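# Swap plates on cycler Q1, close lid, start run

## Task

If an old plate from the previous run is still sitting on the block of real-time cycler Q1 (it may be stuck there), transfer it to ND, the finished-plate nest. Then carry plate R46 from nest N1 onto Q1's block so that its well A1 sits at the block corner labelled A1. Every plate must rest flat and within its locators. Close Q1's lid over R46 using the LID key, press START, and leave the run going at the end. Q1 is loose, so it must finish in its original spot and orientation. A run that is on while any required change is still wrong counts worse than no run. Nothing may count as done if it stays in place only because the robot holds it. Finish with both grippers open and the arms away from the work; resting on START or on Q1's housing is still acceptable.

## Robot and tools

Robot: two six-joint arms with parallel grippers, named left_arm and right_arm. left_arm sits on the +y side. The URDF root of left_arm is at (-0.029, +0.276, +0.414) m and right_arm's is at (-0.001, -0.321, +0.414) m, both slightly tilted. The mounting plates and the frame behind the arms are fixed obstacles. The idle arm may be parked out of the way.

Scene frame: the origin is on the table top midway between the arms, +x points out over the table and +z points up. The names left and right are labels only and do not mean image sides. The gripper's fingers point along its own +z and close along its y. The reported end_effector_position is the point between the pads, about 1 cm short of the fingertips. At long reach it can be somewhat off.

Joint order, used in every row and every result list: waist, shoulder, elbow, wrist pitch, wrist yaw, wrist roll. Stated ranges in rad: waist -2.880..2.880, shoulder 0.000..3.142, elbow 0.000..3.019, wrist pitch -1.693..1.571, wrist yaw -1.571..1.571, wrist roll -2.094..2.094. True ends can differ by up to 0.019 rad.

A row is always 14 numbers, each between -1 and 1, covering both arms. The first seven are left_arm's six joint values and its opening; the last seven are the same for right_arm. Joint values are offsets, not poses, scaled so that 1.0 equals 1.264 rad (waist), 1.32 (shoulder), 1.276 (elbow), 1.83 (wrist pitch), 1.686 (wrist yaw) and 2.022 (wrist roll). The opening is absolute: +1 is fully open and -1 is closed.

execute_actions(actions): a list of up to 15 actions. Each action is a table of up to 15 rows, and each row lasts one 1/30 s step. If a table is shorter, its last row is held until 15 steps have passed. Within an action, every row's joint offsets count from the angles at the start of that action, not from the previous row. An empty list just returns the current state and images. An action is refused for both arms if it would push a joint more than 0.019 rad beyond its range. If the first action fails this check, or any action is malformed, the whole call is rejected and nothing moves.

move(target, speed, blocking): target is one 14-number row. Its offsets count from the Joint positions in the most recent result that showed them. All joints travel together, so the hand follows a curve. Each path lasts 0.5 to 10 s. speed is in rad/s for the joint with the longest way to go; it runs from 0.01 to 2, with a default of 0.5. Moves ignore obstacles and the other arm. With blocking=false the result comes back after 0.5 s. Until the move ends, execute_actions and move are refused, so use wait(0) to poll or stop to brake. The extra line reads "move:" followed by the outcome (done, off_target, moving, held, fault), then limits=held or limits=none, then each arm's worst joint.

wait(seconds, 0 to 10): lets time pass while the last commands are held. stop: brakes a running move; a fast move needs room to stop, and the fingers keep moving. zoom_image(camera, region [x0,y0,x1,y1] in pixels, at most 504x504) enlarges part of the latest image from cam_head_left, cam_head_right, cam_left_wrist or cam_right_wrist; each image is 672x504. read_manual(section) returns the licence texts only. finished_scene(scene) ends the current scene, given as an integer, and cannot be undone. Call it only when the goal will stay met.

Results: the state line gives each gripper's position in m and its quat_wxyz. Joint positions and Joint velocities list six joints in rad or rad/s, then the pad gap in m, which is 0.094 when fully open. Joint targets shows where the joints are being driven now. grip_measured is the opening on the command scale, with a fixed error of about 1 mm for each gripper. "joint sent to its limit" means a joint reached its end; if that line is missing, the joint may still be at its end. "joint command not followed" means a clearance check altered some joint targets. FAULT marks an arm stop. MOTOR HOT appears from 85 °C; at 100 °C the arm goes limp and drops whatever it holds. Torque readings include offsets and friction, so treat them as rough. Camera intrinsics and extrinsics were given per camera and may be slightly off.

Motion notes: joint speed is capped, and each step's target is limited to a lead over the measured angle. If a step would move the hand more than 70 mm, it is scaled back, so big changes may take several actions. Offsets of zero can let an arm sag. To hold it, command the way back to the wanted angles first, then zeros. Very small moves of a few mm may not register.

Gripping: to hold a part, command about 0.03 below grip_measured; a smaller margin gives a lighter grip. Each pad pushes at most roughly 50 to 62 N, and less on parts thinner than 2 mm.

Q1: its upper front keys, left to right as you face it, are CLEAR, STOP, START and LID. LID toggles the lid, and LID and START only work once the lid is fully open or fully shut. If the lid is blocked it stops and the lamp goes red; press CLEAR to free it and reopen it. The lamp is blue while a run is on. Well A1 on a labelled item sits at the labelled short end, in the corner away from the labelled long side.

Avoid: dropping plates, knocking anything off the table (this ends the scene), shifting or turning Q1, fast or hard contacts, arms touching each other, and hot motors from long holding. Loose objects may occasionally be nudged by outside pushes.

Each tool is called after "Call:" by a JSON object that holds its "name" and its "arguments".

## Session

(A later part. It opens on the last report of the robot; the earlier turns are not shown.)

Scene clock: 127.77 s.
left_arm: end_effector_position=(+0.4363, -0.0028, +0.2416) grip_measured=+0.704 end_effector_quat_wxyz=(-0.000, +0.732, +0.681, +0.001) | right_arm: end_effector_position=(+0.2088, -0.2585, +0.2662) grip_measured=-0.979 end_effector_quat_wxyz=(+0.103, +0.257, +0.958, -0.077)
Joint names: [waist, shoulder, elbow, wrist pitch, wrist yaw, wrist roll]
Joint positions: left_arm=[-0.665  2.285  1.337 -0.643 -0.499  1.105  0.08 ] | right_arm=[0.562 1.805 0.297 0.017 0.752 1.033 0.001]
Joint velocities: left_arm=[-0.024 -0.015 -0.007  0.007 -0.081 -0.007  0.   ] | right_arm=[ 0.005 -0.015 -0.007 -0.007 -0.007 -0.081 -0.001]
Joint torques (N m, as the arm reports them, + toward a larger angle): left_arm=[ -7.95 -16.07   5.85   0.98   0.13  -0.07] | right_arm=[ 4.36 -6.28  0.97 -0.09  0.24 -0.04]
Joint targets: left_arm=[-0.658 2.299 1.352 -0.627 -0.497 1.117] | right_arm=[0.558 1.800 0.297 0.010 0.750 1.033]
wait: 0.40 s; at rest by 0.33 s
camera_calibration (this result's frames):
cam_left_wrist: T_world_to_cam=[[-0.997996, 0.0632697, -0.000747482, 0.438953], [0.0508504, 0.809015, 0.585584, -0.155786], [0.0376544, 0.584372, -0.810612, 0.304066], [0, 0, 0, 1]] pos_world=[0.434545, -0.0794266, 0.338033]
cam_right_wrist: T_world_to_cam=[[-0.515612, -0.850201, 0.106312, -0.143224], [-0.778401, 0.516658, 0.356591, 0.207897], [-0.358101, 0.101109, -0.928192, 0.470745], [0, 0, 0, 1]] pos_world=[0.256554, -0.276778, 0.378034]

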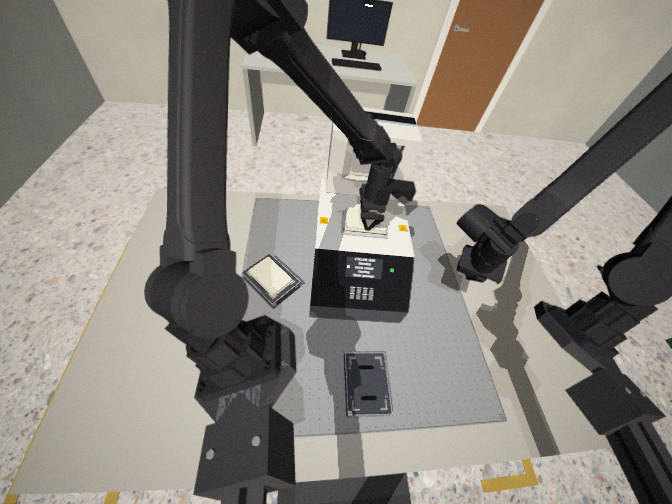

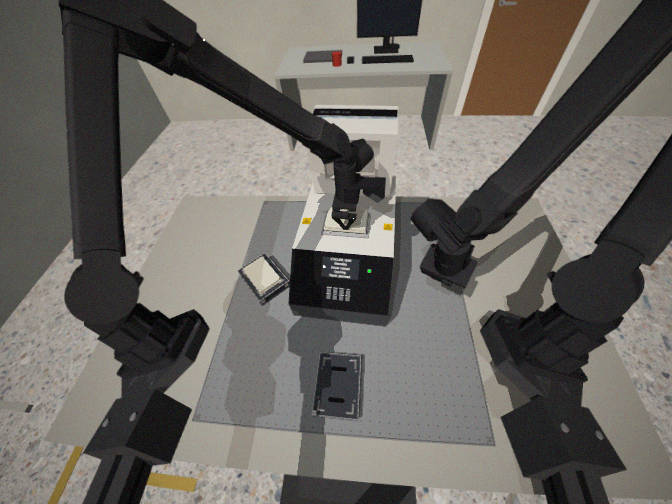

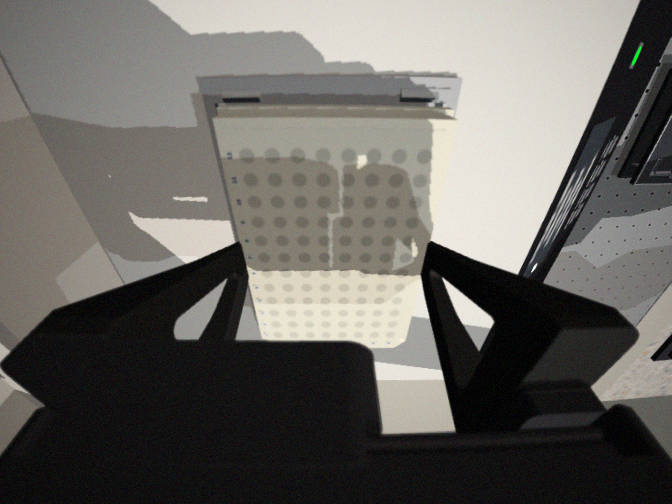

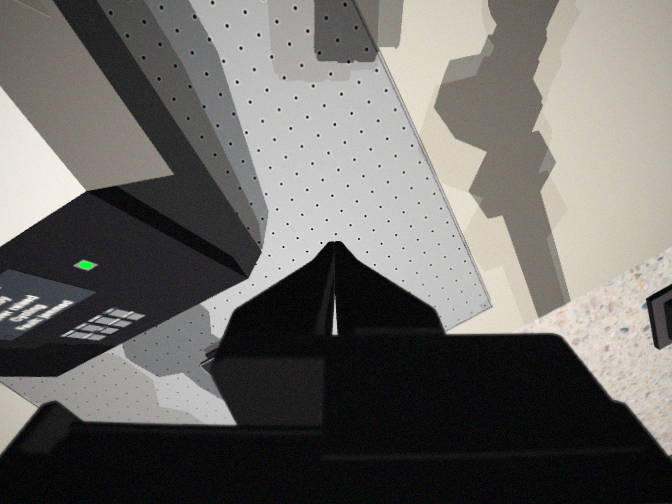

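Call:
{"name": "execute_actions", "arguments": {"actions": [[[0.006,0.011,0.012,0.009,0.001,0.006,0.668,-0.003,-0.0038,0,-0.004,-0.0012,0,-1],[0.007,0.012,0.012,0.010,0.001,0.006,0.668,-0.003,-0.0038,0,-0.004,-0.0012,0,-1],[0.008,0.013,0.012,0.011,0.001,0.0063,0.668,-0.003,-0.0038,0,-0.004,-0.0012,0,-1],[0.0085,0.014,0.012,0.012,0.001,0.0066,0.668,-0.003,-0.0038,0,-0.004,-0.0012,0,-1],[0.009,0.0145,0.012,0.013,0.001,0.0069,0.668,-0.003,-0.0038,0,-0.004,-0.0012,0,-1],[0.0095,0.015,0.012,0.014,0.001,0.0072,0.668,-0.003,-0.0038,0,-0.004,-0.0012,0,-1],[0.010,0.0155,0.012,0.015,0.001,0.0075,0.668,-0.003,-0.0038,0,-0.004,-0.0012,0,-1],[0.0104,0.016,0.012,0.016,0.001,0.0078,0.668,-0.003,-0.0038,0,-0.004,-0.0012,0,-1],[0.0107,0.0165,0.012,0.017,0.001,0.008,0.668,-0.003,-0.0038,0,-0.004,-0.0012,0,-1],[0.0107,0.017,0.012,0.0175,0.001,0.008,0.668,-0.003,-0.0038,0,-0.004,-0.0012,0,-1],[0.0107,0.0175,0.012,0.0175,0.001,0.008,0.668,-0.003,-0.0038,0,-0.004,-0.0012,0,-1],[0.0107,0.018,0.012,0.0175,0.001,0.008,0.668,-0.003,-0.0038,0,-0.004,-0.0012,0,-1]]]}}

Call:
{"name": "wait", "arguments": {"seconds": 0.3}}

Scene clock: 130.33 s.
left_arm: end_effector_position=(+0.4402, -0.0015, +0.2397) grip_measured=+0.704 end_effector_quat_wxyz=(+0.004, +0.729, +0.684, +0.002) | right_arm: end_effector_position=(+0.2088, -0.2585, +0.2662) grip_measured=-0.979 end_effector_quat_wxyz=(+0.103, +0.257, +0.958, -0.077)
Joint names: [waist, shoulder, elbow, wrist pitch, wrist yaw, wrist roll]
Joint positions: left_arm=[-0.658  2.286  1.337 -0.629 -0.499  1.109  0.08 ] | right_arm=[0.562 1.805 0.297 0.017 0.752 1.033 0.001]
Joint velocities: left_arm=[ 0.005 -0.005  0.032 -0.017 -0.022 -0.022  0.   ] | right_arm=[-0.005 -0.005 -0.007  0.012  0.007 -0.022 -0.   ]
Joint torques (N m, as the arm reports them, + toward a larger angle): left_arm=[ -7.97 -14.83   5.75   1.01   0.13  -0.09] | right_arm=[ 4.34 -6.32  0.97 -0.09  0.24 -0.03]
Joint targets: left_arm=[-0.652 2.309 1.352 -0.611 -0.497 1.121] | right_arm=[0.558 1.800 0.297 0.010 0.750 1.033]
camera_calibration (this result's frames):
cam_left_wrist: T_world_to_cam=[[-0.998472, 0.0545033, -0.00910511, 0.444973], [0.0390322, 0.812272, 0.581972, -0.149878], [0.0391152, 0.580727, -0.813158, 0.301504], [0, 0, 0, 1]] pos_world=[0.438349, -0.0776021, 0.336447]
cam_right_wrist: T_world_to_cam=[[-0.515612, -0.850201, 0.106312, -0.143224], [-0.778401, 0.516658, 0.356591, 0.207897], [-0.358101, 0.101109, -0.928192, 0.470745], [0, 0, 0, 1]] pos_world=[0.256554, -0.276778, 0.378034]

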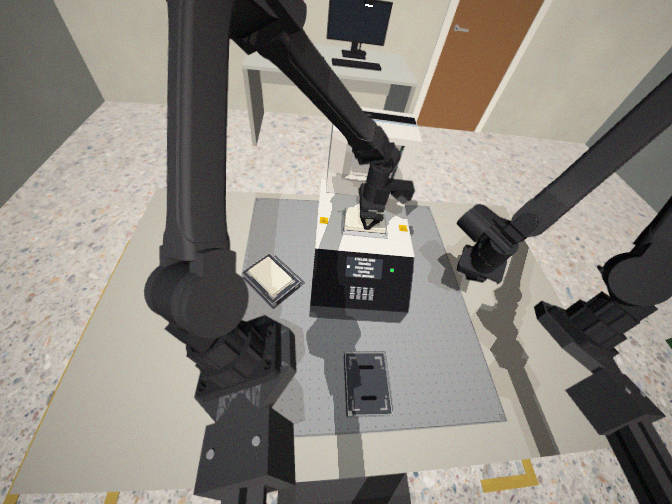

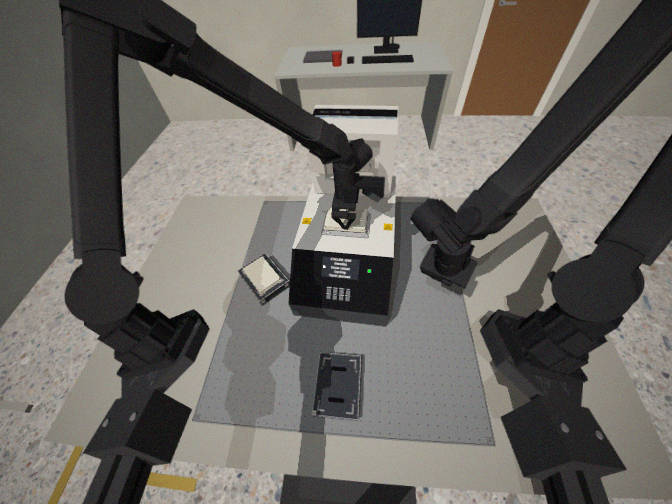

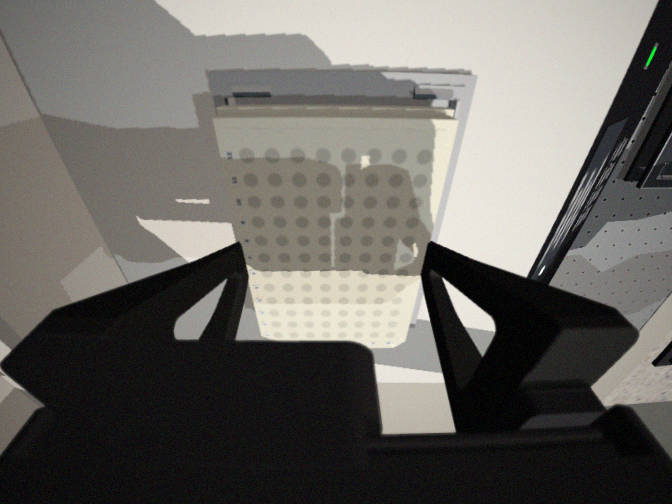

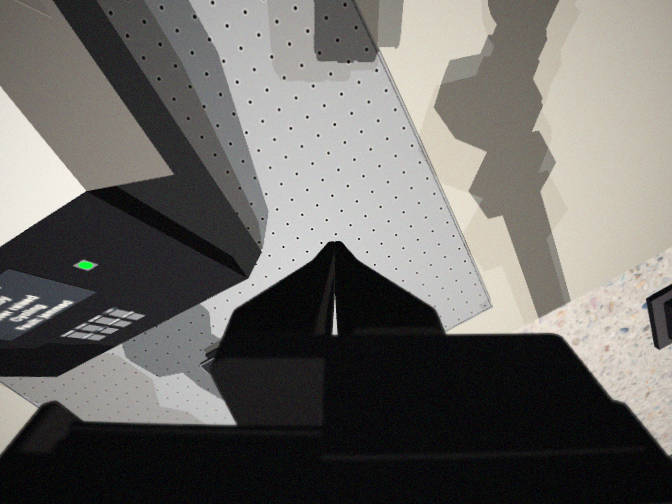

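Scene clock: 130.63 s.
left_arm: end_effector_position=(+0.4401, -0.0013, +0.2394) grip_measured=+0.704 end_effector_quat_wxyz=(+0.004, +0.729, +0.684, +0.002) | right_arm: end_effector_position=(+0.2088, -0.2585, +0.2662) grip_measured=-0.979 end_effector_quat_wxyz=(+0.103, +0.257, +0.958, -0.077)
Joint names: [waist, shoulder, elbow, wrist pitch, wrist yaw, wrist roll]
Joint positions: left_arm=[-0.658  2.286  1.337 -0.629 -0.499  1.109  0.08 ] | right_arm=[0.562 1.805 0.297 0.017 0.752 1.033 0.001]
Joint velocities: left_arm=[ 0.005 -0.015 -0.012  0.017  0.007  0.022 -0.001] | right_arm=[-0.005 -0.005  0.007  0.002  0.051  0.007 -0.002]
Joint torques (N m, as the arm reports them, + toward a larger angle): left_arm=[ -8.12 -15.24   5.75   0.98   0.13  -0.07] | right_arm=[ 4.35 -6.26  0.97 -0.09  0.24 -0.04]
Joint targets: left_arm=[-0.651 2.309 1.352 -0.611 -0.497 1.121] | right_arm=[0.558 1.800 0.297 0.010 0.750 1.033]
wait: 0.30 s; at rest by 0.17 s
camera_calibration (this result's frames):
cam_left_wrist: T_world_to_cam=[[-0.998464, 0.0547337, -0.00864324, 0.444771], [0.0394788, 0.812112, 0.582165, -0.150076], [0.0388833, 0.580929, -0.813025, 0.301269], [0, 0, 0, 1]] pos_world=[0.438298, -0.0774819, 0.336152]
cam_right_wrist: T_world_to_cam=[[-0.515612, -0.850201, 0.106312, -0.143224], [-0.778401, 0.516658, 0.356591, 0.207897], [-0.358101, 0.101109, -0.928192, 0.470745], [0, 0, 0, 1]] pos_world=[0.256554, -0.276778, 0.378034]

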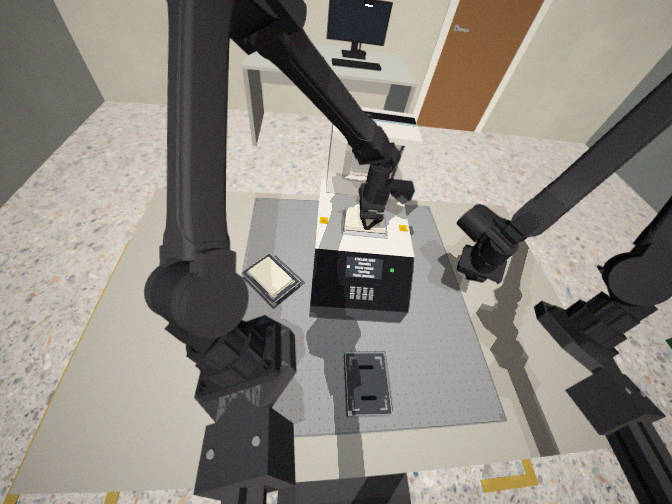

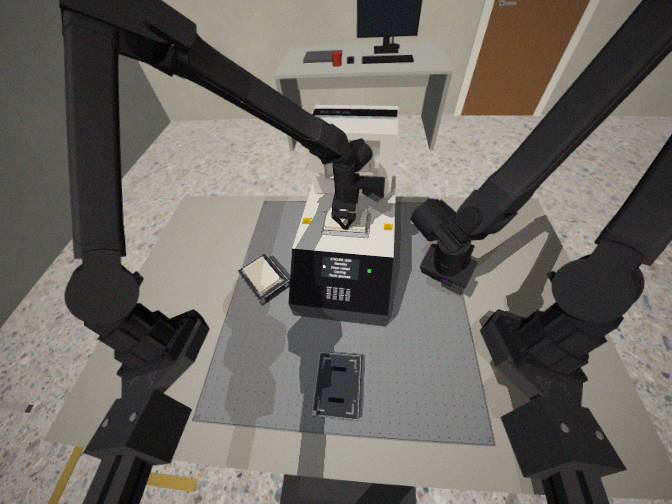

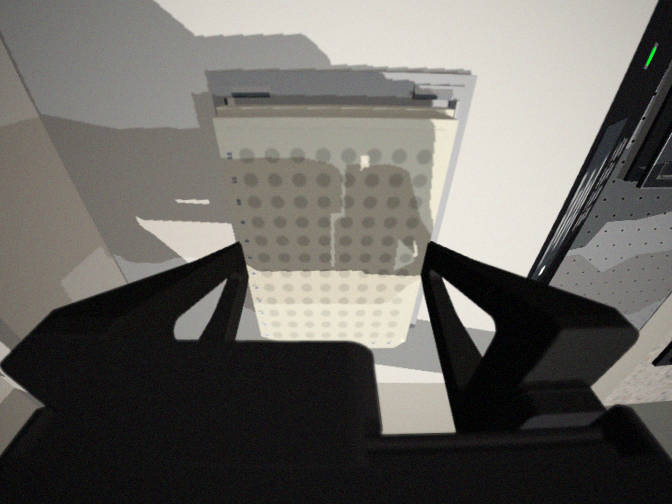

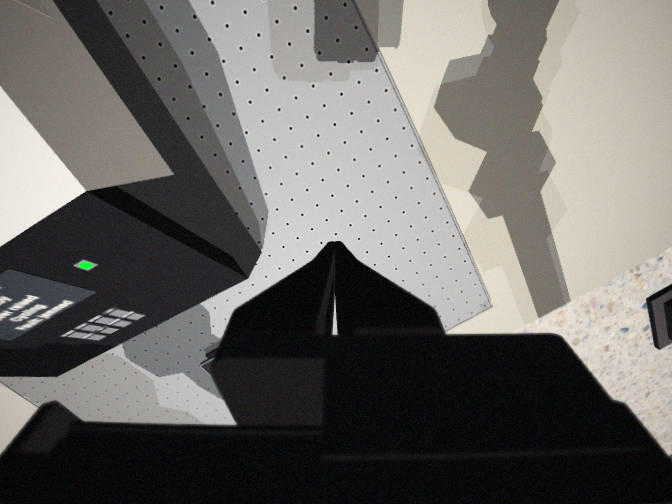

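Call:
{"name": "execute_actions", "arguments": {"actions": [[[0.004,0.018,0.012,0.008,0.001,0.005,0.668,-0.003,-0.0038,0,-0.004,-0.0012,0,-1],[0.004,0.0185,0.012,0.008,0.001,0.005,0.668,-0.003,-0.0038,0,-0.004,-0.0012,0,-1],[0.004,0.019,0.012,0.008,0.001,0.005,0.668,-0.003,-0.0038,0,-0.004,-0.0012,0,-1],[0.004,0.0195,0.012,0.008,0.001,0.005,0.668,-0.003,-0.0038,0,-0.004,-0.0012,0,-1],[0.004,0.020,0.012,0.008,0.001,0.005,0.668,-0.003,-0.0038,0,-0.004,-0.0012,0,-1],[0.004,0.0205,0.012,0.008,0.001,0.005,0.668,-0.003,-0.0038,0,-0.004,-0.0012,0,-1]]]}}

Scene clock: 131.40 s.
left_arm: end_effector_position=(+0.4383, -0.0017, +0.2371) grip_measured=+0.704 end_effector_quat_wxyz=(+0.002, +0.730, +0.683, +0.001) | right_arm: end_effector_position=(+0.2088, -0.2585, +0.2662) grip_measured=-0.979 end_effector_quat_wxyz=(+0.103, +0.257, +0.958, -0.077)
Joint names: [waist, shoulder, elbow, wrist pitch, wrist yaw, wrist roll]
Joint positions: left_arm=[-0.658  2.291  1.337 -0.629 -0.499  1.11   0.08 ] | right_arm=[0.562 1.805 0.297 0.017 0.752 1.033 0.001]
Joint velocities: left_arm=[-0.015 -0.015 -0.002 -0.007  0.066  0.051 -0.001] | right_arm=[ 0.005 -0.005 -0.007 -0.007 -0.022 -0.037 -0.   ]
Joint torques (N m, as the arm reports them, + toward a larger angle): left_arm=[ -8.01 -15.49   5.71   0.91   0.13  -0.09] | right_arm=[ 4.34 -6.3   0.97 -0.1   0.24 -0.03]
Joint targets: left_arm=[-0.653 2.313 1.352 -0.614 -0.497 1.120] | right_arm=[0.558 1.800 0.297 0.010 0.750 1.033]
camera_calibration (this result's frames):
cam_left_wrist: T_world_to_cam=[[-0.998334, 0.0574938, -0.00476547, 0.441947], [0.0439021, 0.810713, 0.583795, -0.150712], [0.037428, 0.582613, -0.811887, 0.30006], [0, 0, 0, 1]] pos_world=[0.436597, -0.0780439, 0.333706]
cam_right_wrist: T_world_to_cam=[[-0.515612, -0.850201, 0.106312, -0.143224], [-0.778401, 0.516658, 0.356591, 0.207897], [-0.358101, 0.101109, -0.928192, 0.470745], [0, 0, 0, 1]] pos_world=[0.256554, -0.276778, 0.378034]

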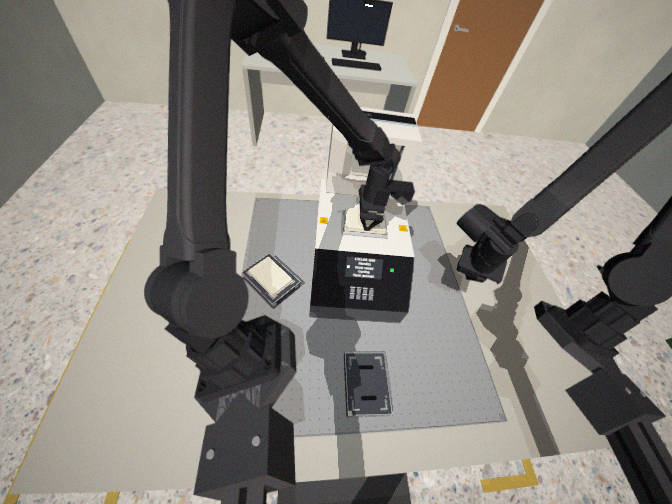

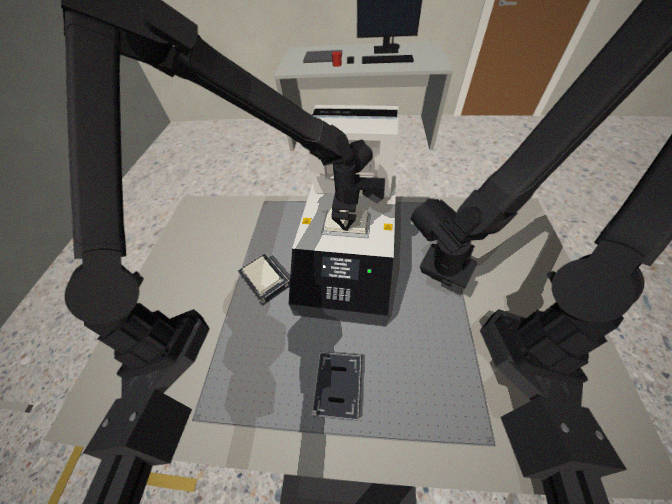

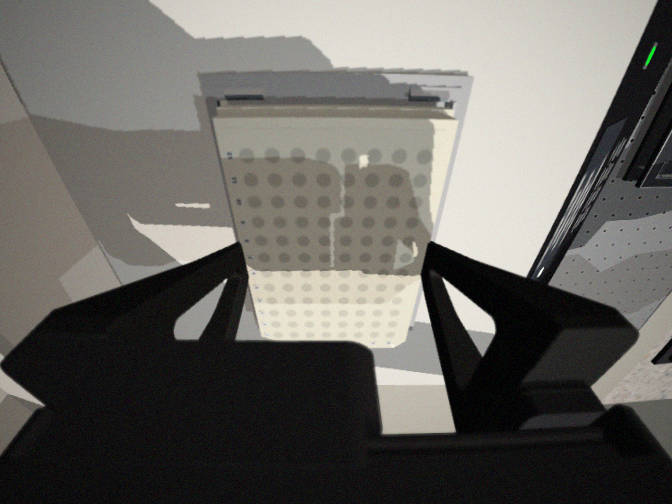

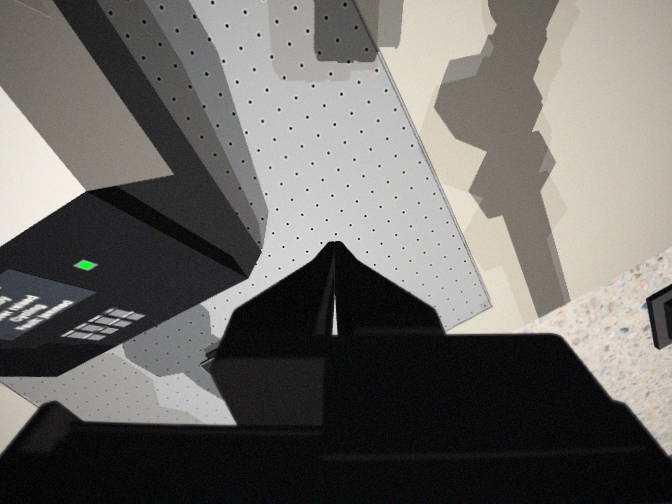

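Call:
{"name": "zoom_image", "arguments": {"camera": "cam_left_wrist", "region": [185, 60, 485, 200]}}

Region (185, 60, 485, 200) of cam_left_wrist's 672x504 image, scaled by 1.680, with more detail than that image has; it fills the top 235 rows of this view, and the rest is white.

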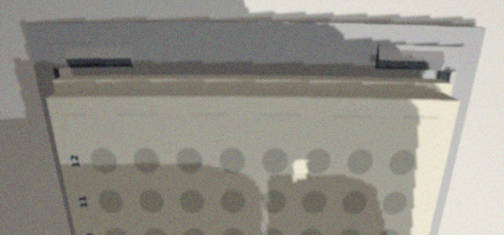

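Call:
{"name": "execute_actions", "arguments": {"actions": [[[0.005,0.0172,0.012,0.0092,0.001,0.0055,0.668,-0.003,-0.0038,0,-0.004,-0.0012,0,-1],[0.006,0.0178,0.012,0.010,0.001,0.006,0.668,-0.003,-0.0038,0,-0.004,-0.0012,0,-1],[0.0065,0.0184,0.012,0.0106,0.001,0.0062,0.668,-0.003,-0.0038,0,-0.004,-0.0012,0,-1],[0.007,0.019,0.012,0.0112,0.001,0.0064,0.668,-0.003,-0.0038,0,-0.004,-0.0012,0,-1],[0.0073,0.0195,0.012,0.0118,0.001,0.0066,0.668,-0.003,-0.0038,0,-0.004,-0.0012,0,-1],[0.0076,0.020,0.012,0.0124,0.001,0.0068,0.668,-0.003,-0.0038,0,-0.004,-0.0012,0,-1],[0.0079,0.0205,0.012,0.013,0.001,0.007,0.668,-0.003,-0.0038,0,-0.004,-0.0012,0,-1],[0.0082,0.021,0.012,0.0136,0.001,0.0072,0.668,-0.003,-0.0038,0,-0.004,-0.0012,0,-1],[0.0085,0.0215,0.012,0.0142,0.001,0.0074,0.668,-0.003,-0.0038,0,-0.004,-0.0012,0,-1],[0.0085,0.022,0.012,0.0148,0.001,0.0076,0.668,-0.003,-0.0038,0,-0.004,-0.0012,0,-1],[0.0085,0.0224,0.012,0.0154,0.001,0.0078,0.668,-0.003,-0.0038,0,-0.004,-0.0012,0,-1],[0.0085,0.0228,0.012,0.016,0.001,0.008,0.668,-0.003,-0.0038,0,-0.004,-0.0012,0,-1],[0.0085,0.0232,0.012,0.0168,0.001,0.0082,0.668,-0.003,-0.0038,0,-0.004,-0.0012,0,-1]]]}}

Call:
{"name": "wait", "arguments": {"seconds": 0.3}}

Scene clock: 132.93 s.
left_arm: end_effector_position=(+0.4384, -0.0023, +0.2328) grip_measured=+0.704 end_effector_quat_wxyz=(+0.003, +0.730, +0.684, +0.002) | right_arm: end_effector_position=(+0.2088, -0.2585, +0.2662) grip_measured=-0.979 end_effector_quat_wxyz=(+0.103, +0.257, +0.958, -0.077)
Joint names: [waist, shoulder, elbow, wrist pitch, wrist yaw, wrist roll]
Joint positions: left_arm=[-0.655  2.299  1.337 -0.616 -0.499  1.114  0.08 ] | right_arm=[0.562 1.805 0.297 0.017 0.752 1.033 0.001]
Joint velocities: left_arm=[-0.005  0.005 -0.007  0.017 -0.051 -0.066 -0.002] | right_arm=[ 0.005  0.005 -0.012 -0.002  0.007 -0.037  0.001]
Joint torques (N m, as the arm reports them, + toward a larger angle): left_arm=[ -7.84 -15.4    5.66   0.98   0.12  -0.05] | right_arm=[ 4.36 -6.3   0.97 -0.1   0.24 -0.03]
Joint targets: left_arm=[-0.647 2.322 1.352 -0.598 -0.497 1.126] | right_arm=[0.558 1.800 0.297 0.010 0.750 1.033]
camera_calibration (this result's frames):
cam_left_wrist: T_world_to_cam=[[-0.998398, 0.0560691, -0.00763268, 0.442816], [0.0411326, 0.811735, 0.582575, -0.146214], [0.0388602, 0.581328, -0.812741, 0.296499], [0, 0, 0, 1]] pos_world=[0.436599, -0.0785046, 0.329537]
cam_right_wrist: T_world_to_cam=[[-0.515612, -0.850201, 0.106312, -0.143224], [-0.778401, 0.516658, 0.356591, 0.207897], [-0.358101, 0.101109, -0.928192, 0.470745], [0, 0, 0, 1]] pos_world=[0.256554, -0.276778, 0.378034]

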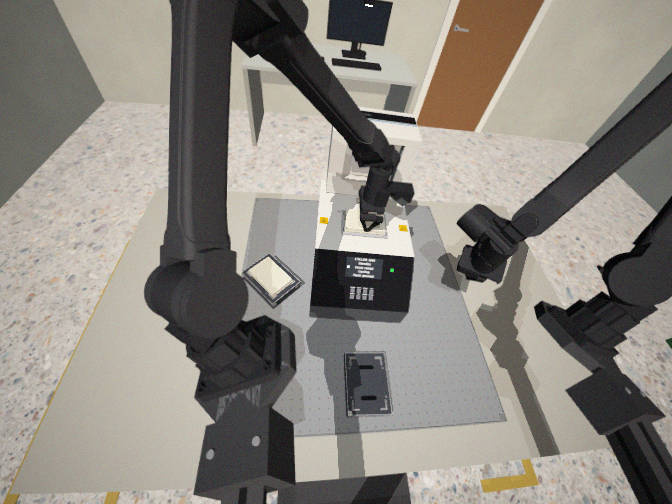

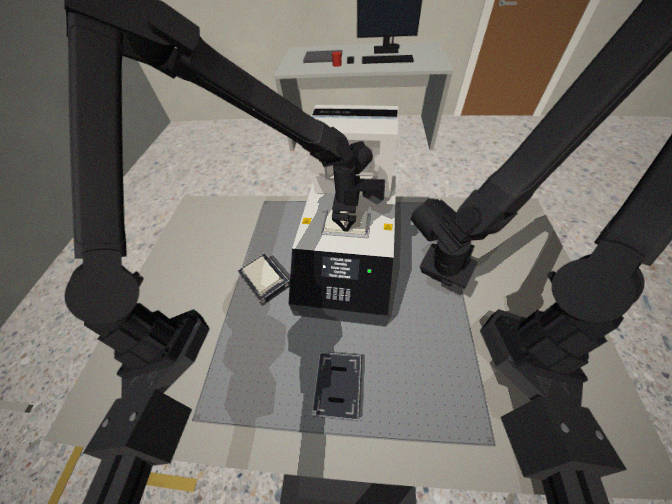

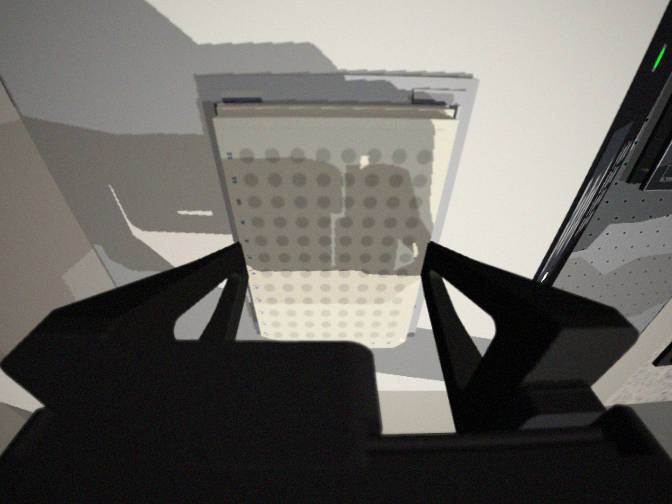

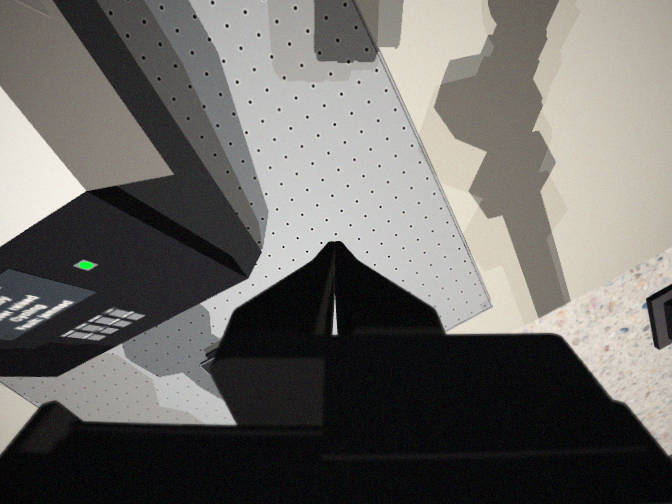

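Scene clock: 133.23 s.
left_arm: end_effector_position=(+0.4382, -0.0024, +0.2325) grip_measured=+0.704 end_effector_quat_wxyz=(+0.003, +0.730, +0.683, +0.002) | right_arm: end_effector_position=(+0.2088, -0.2585, +0.2662) grip_measured=-0.979 end_effector_quat_wxyz=(+0.103, +0.257, +0.958, -0.077)
Joint names: [waist, shoulder, elbow, wrist pitch, wrist yaw, wrist roll]
Joint positions: left_arm=[-0.655  2.299  1.337 -0.615 -0.499  1.115  0.08 ] | right_arm=[0.562 1.805 0.297 0.017 0.752 1.033 0.001]
Joint velocities: left_arm=[-0.005 -0.015 -0.007 -0.022 -0.037 -0.007 -0.001] | right_arm=[ 0.005 -0.005  0.002  0.007 -0.051 -0.066  0.   ]
Joint torques (N m, as the arm reports them, + toward a larger angle): left_arm=[ -7.87 -15.31   5.65   1.01   0.13  -0.06] | right_arm=[ 4.3  -6.32  0.97 -0.09  0.24 -0.03]
Joint targets: left_arm=[-0.647 2.322 1.352 -0.598 -0.497 1.126] | right_arm=[0.558 1.800 0.297 0.010 0.750 1.033]
wait: 0.30 s; at rest by 0.17 s
camera_calibration (this result's frames):
cam_left_wrist: T_world_to_cam=[[-0.998325, 0.0573949, -0.00733625, 0.442506], [0.0423765, 0.811577, 0.582706, -0.146499], [0.0393983, 0.581419, -0.81265, 0.296021], [0, 0, 0, 1]] pos_world=[0.43631, -0.0786148, 0.329174]
cam_right_wrist: T_world_to_cam=[[-0.515612, -0.850201, 0.106312, -0.143224], [-0.778401, 0.516658, 0.356591, 0.207897], [-0.358101, 0.101109, -0.928192, 0.470745], [0, 0, 0, 1]] pos_world=[0.256554, -0.276778, 0.378034]

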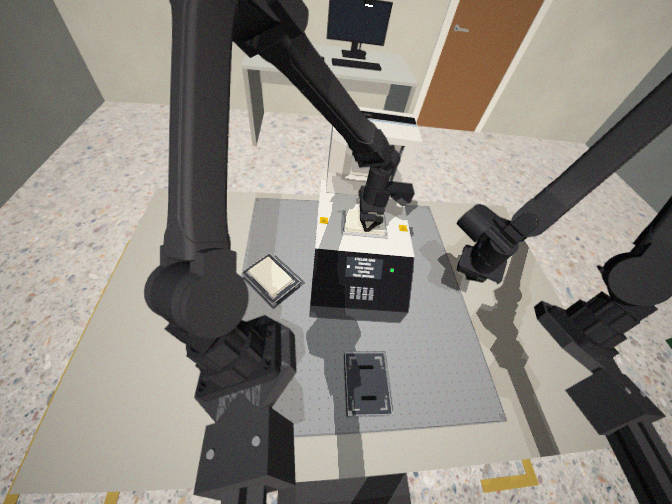

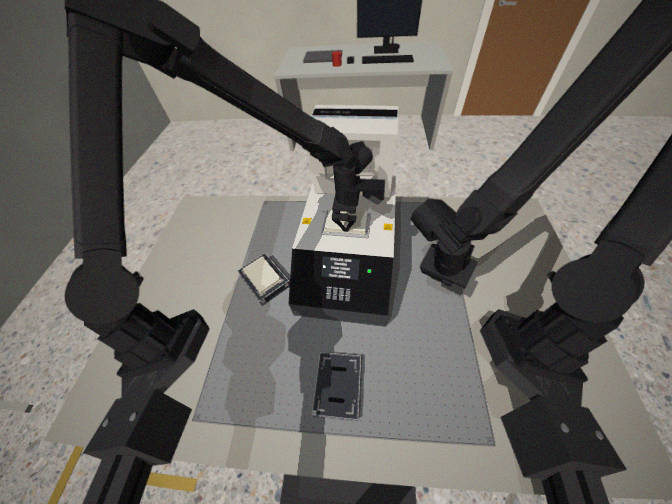

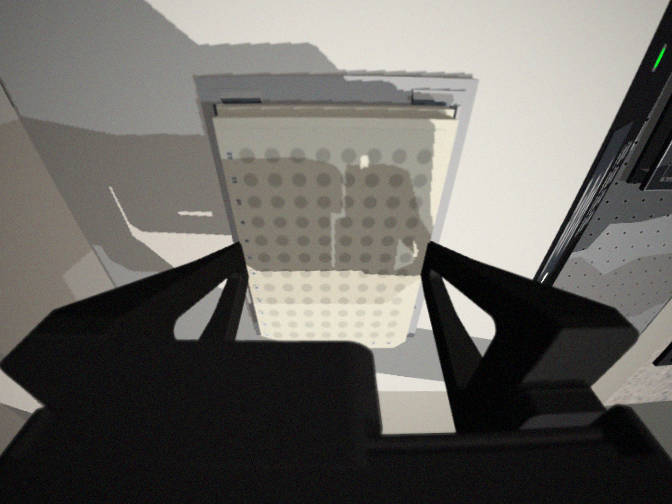

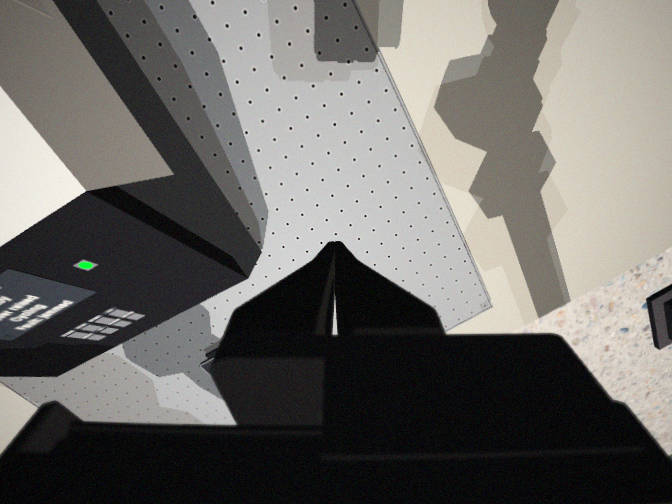

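Call:
{"name": "execute_actions", "arguments": {"actions": [[[0.006,0.019,0.012,0.009,0.001,0.005,0.668,-0.003,-0.0038,0,-0.004,-0.0012,0,-1],[0.006,0.020,0.012,0.009,0.001,0.004,0.668,-0.003,-0.0038,0,-0.004,-0.0012,0,-1],[0.006,0.021,0.012,0.009,0.001,0.003,0.668,-0.003,-0.0038,0,-0.004,-0.0012,0,-1],[0.006,0.021,0.012,0.009,0.001,0.002,0.668,-0.003,-0.0038,0,-0.004,-0.0012,0,-1],[0.005,0.021,0.012,0.008,0.001,0,0.672,-0.003,-0.0038,0,-0.004,-0.0012,0,-1],[0.003,0.014,0.012,0.005,0,0,0.678,-0.003,-0.0038,0,-0.004,-0.0012,0,-1],[0.001,0.007,0.012,0.002,0,0,0.685,-0.003,-0.0038,0,-0.004,-0.0012,0,-1],[0,0.003,0.012,0,0,0,0.692,-0.003,-0.0038,0,-0.004,-0.0012,0,-1],[0,0,0.012,0,0,0,0.70,-0.003,-0.0038,0,-0.004,-0.0012,0,-1],[0,0,0.012,0,0,0,0.708,-0.003,-0.0038,0,-0.004,-0.0012,0,-1],[0,0,0.012,0,0,0,0.718,-0.003,-0.0038,0,-0.004,-0.0012,0,-1],[0,0,0.012,0,0,0,0.735,-0.003,-0.0038,0,-0.004,-0.0012,0,-1],[0,0,0.012,0,0,0,0.77,-0.003,-0.0038,0,-0.004,-0.0012,0,-1],[0,0,0.012,0,0,0,0.83,-0.003,-0.0038,0,-0.004,-0.0012,0,-1],[0,0,0.012,0,0,0,0.92,-0.003,-0.0038,0,-0.004,-0.0012,0,-1]]]}}

Scene clock: 134.27 s.
left_arm: end_effector_position=(+0.4376, -0.0025, +0.2318) grip_measured=+0.874 end_effector_quat_wxyz=(+0.003, +0.730, +0.683, +0.001) | right_arm: end_effector_position=(+0.2088, -0.2585, +0.2662) grip_measured=-0.979 end_effector_quat_wxyz=(+0.103, +0.257, +0.958, -0.077)
Joint names: [waist, shoulder, elbow, wrist pitch, wrist yaw, wrist roll]
Joint positions: left_arm=[-0.655  2.301  1.337 -0.615 -0.499  1.115  0.088] | right_arm=[0.562 1.805 0.297 0.017 0.752 1.033 0.001]
Joint velocities: left_arm=[-0.005 -0.005 -0.002 -0.007 -0.051 -0.022  0.089] | right_arm=[-0.005  0.005 -0.012 -0.007 -0.037 -0.037 -0.   ]
Joint torques (N m, as the arm reports them, + toward a larger angle): left_arm=[ -8.48 -17.48   5.7    0.31   0.05  -0.17] | right_arm=[ 4.34 -6.31  0.98 -0.09  0.24 -0.03]
Joint targets: left_arm=[-0.655 2.300 1.352 -0.615 -0.499 1.115] | right_arm=[0.558 1.800 0.297 0.010 0.750 1.033]
camera_calibration (this result's frames):
cam_left_wrist: T_world_to_cam=[[-0.99829, 0.0581269, -0.0061398, 0.441638], [0.0436437, 0.811154, 0.583202, -0.146651], [0.0388801, 0.581937, -0.812304, 0.295683], [0, 0, 0, 1]] pos_world=[0.435788, -0.0787835, 0.328423]
cam_right_wrist: T_world_to_cam=[[-0.515612, -0.850201, 0.106312, -0.143224], [-0.778401, 0.516658, 0.356591, 0.207897], [-0.358101, 0.101109, -0.928192, 0.470745], [0, 0, 0, 1]] pos_world=[0.256554, -0.276778, 0.378034]

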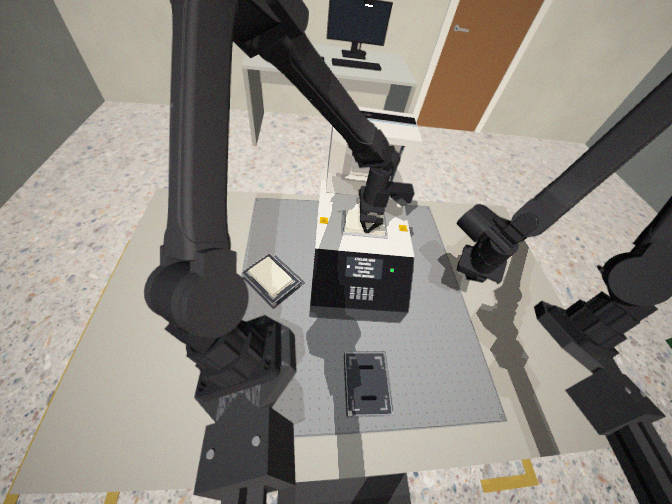

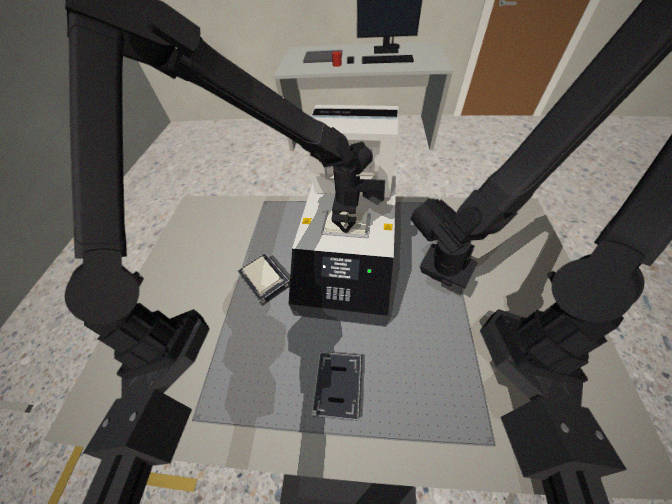

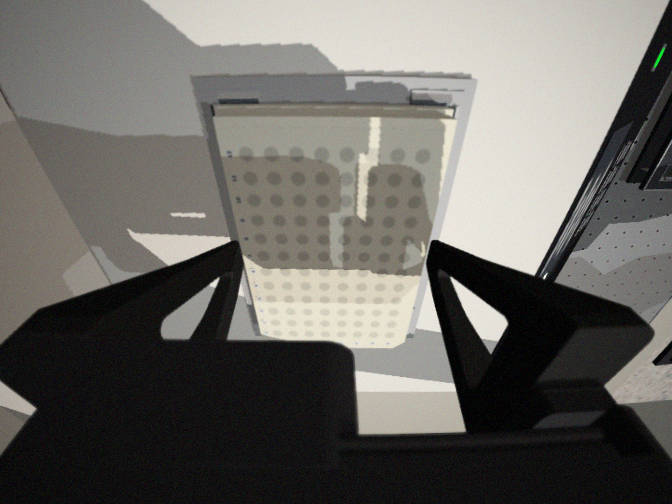

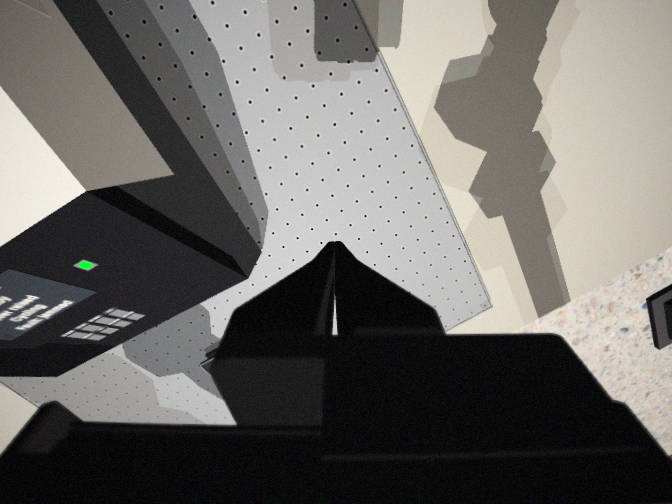

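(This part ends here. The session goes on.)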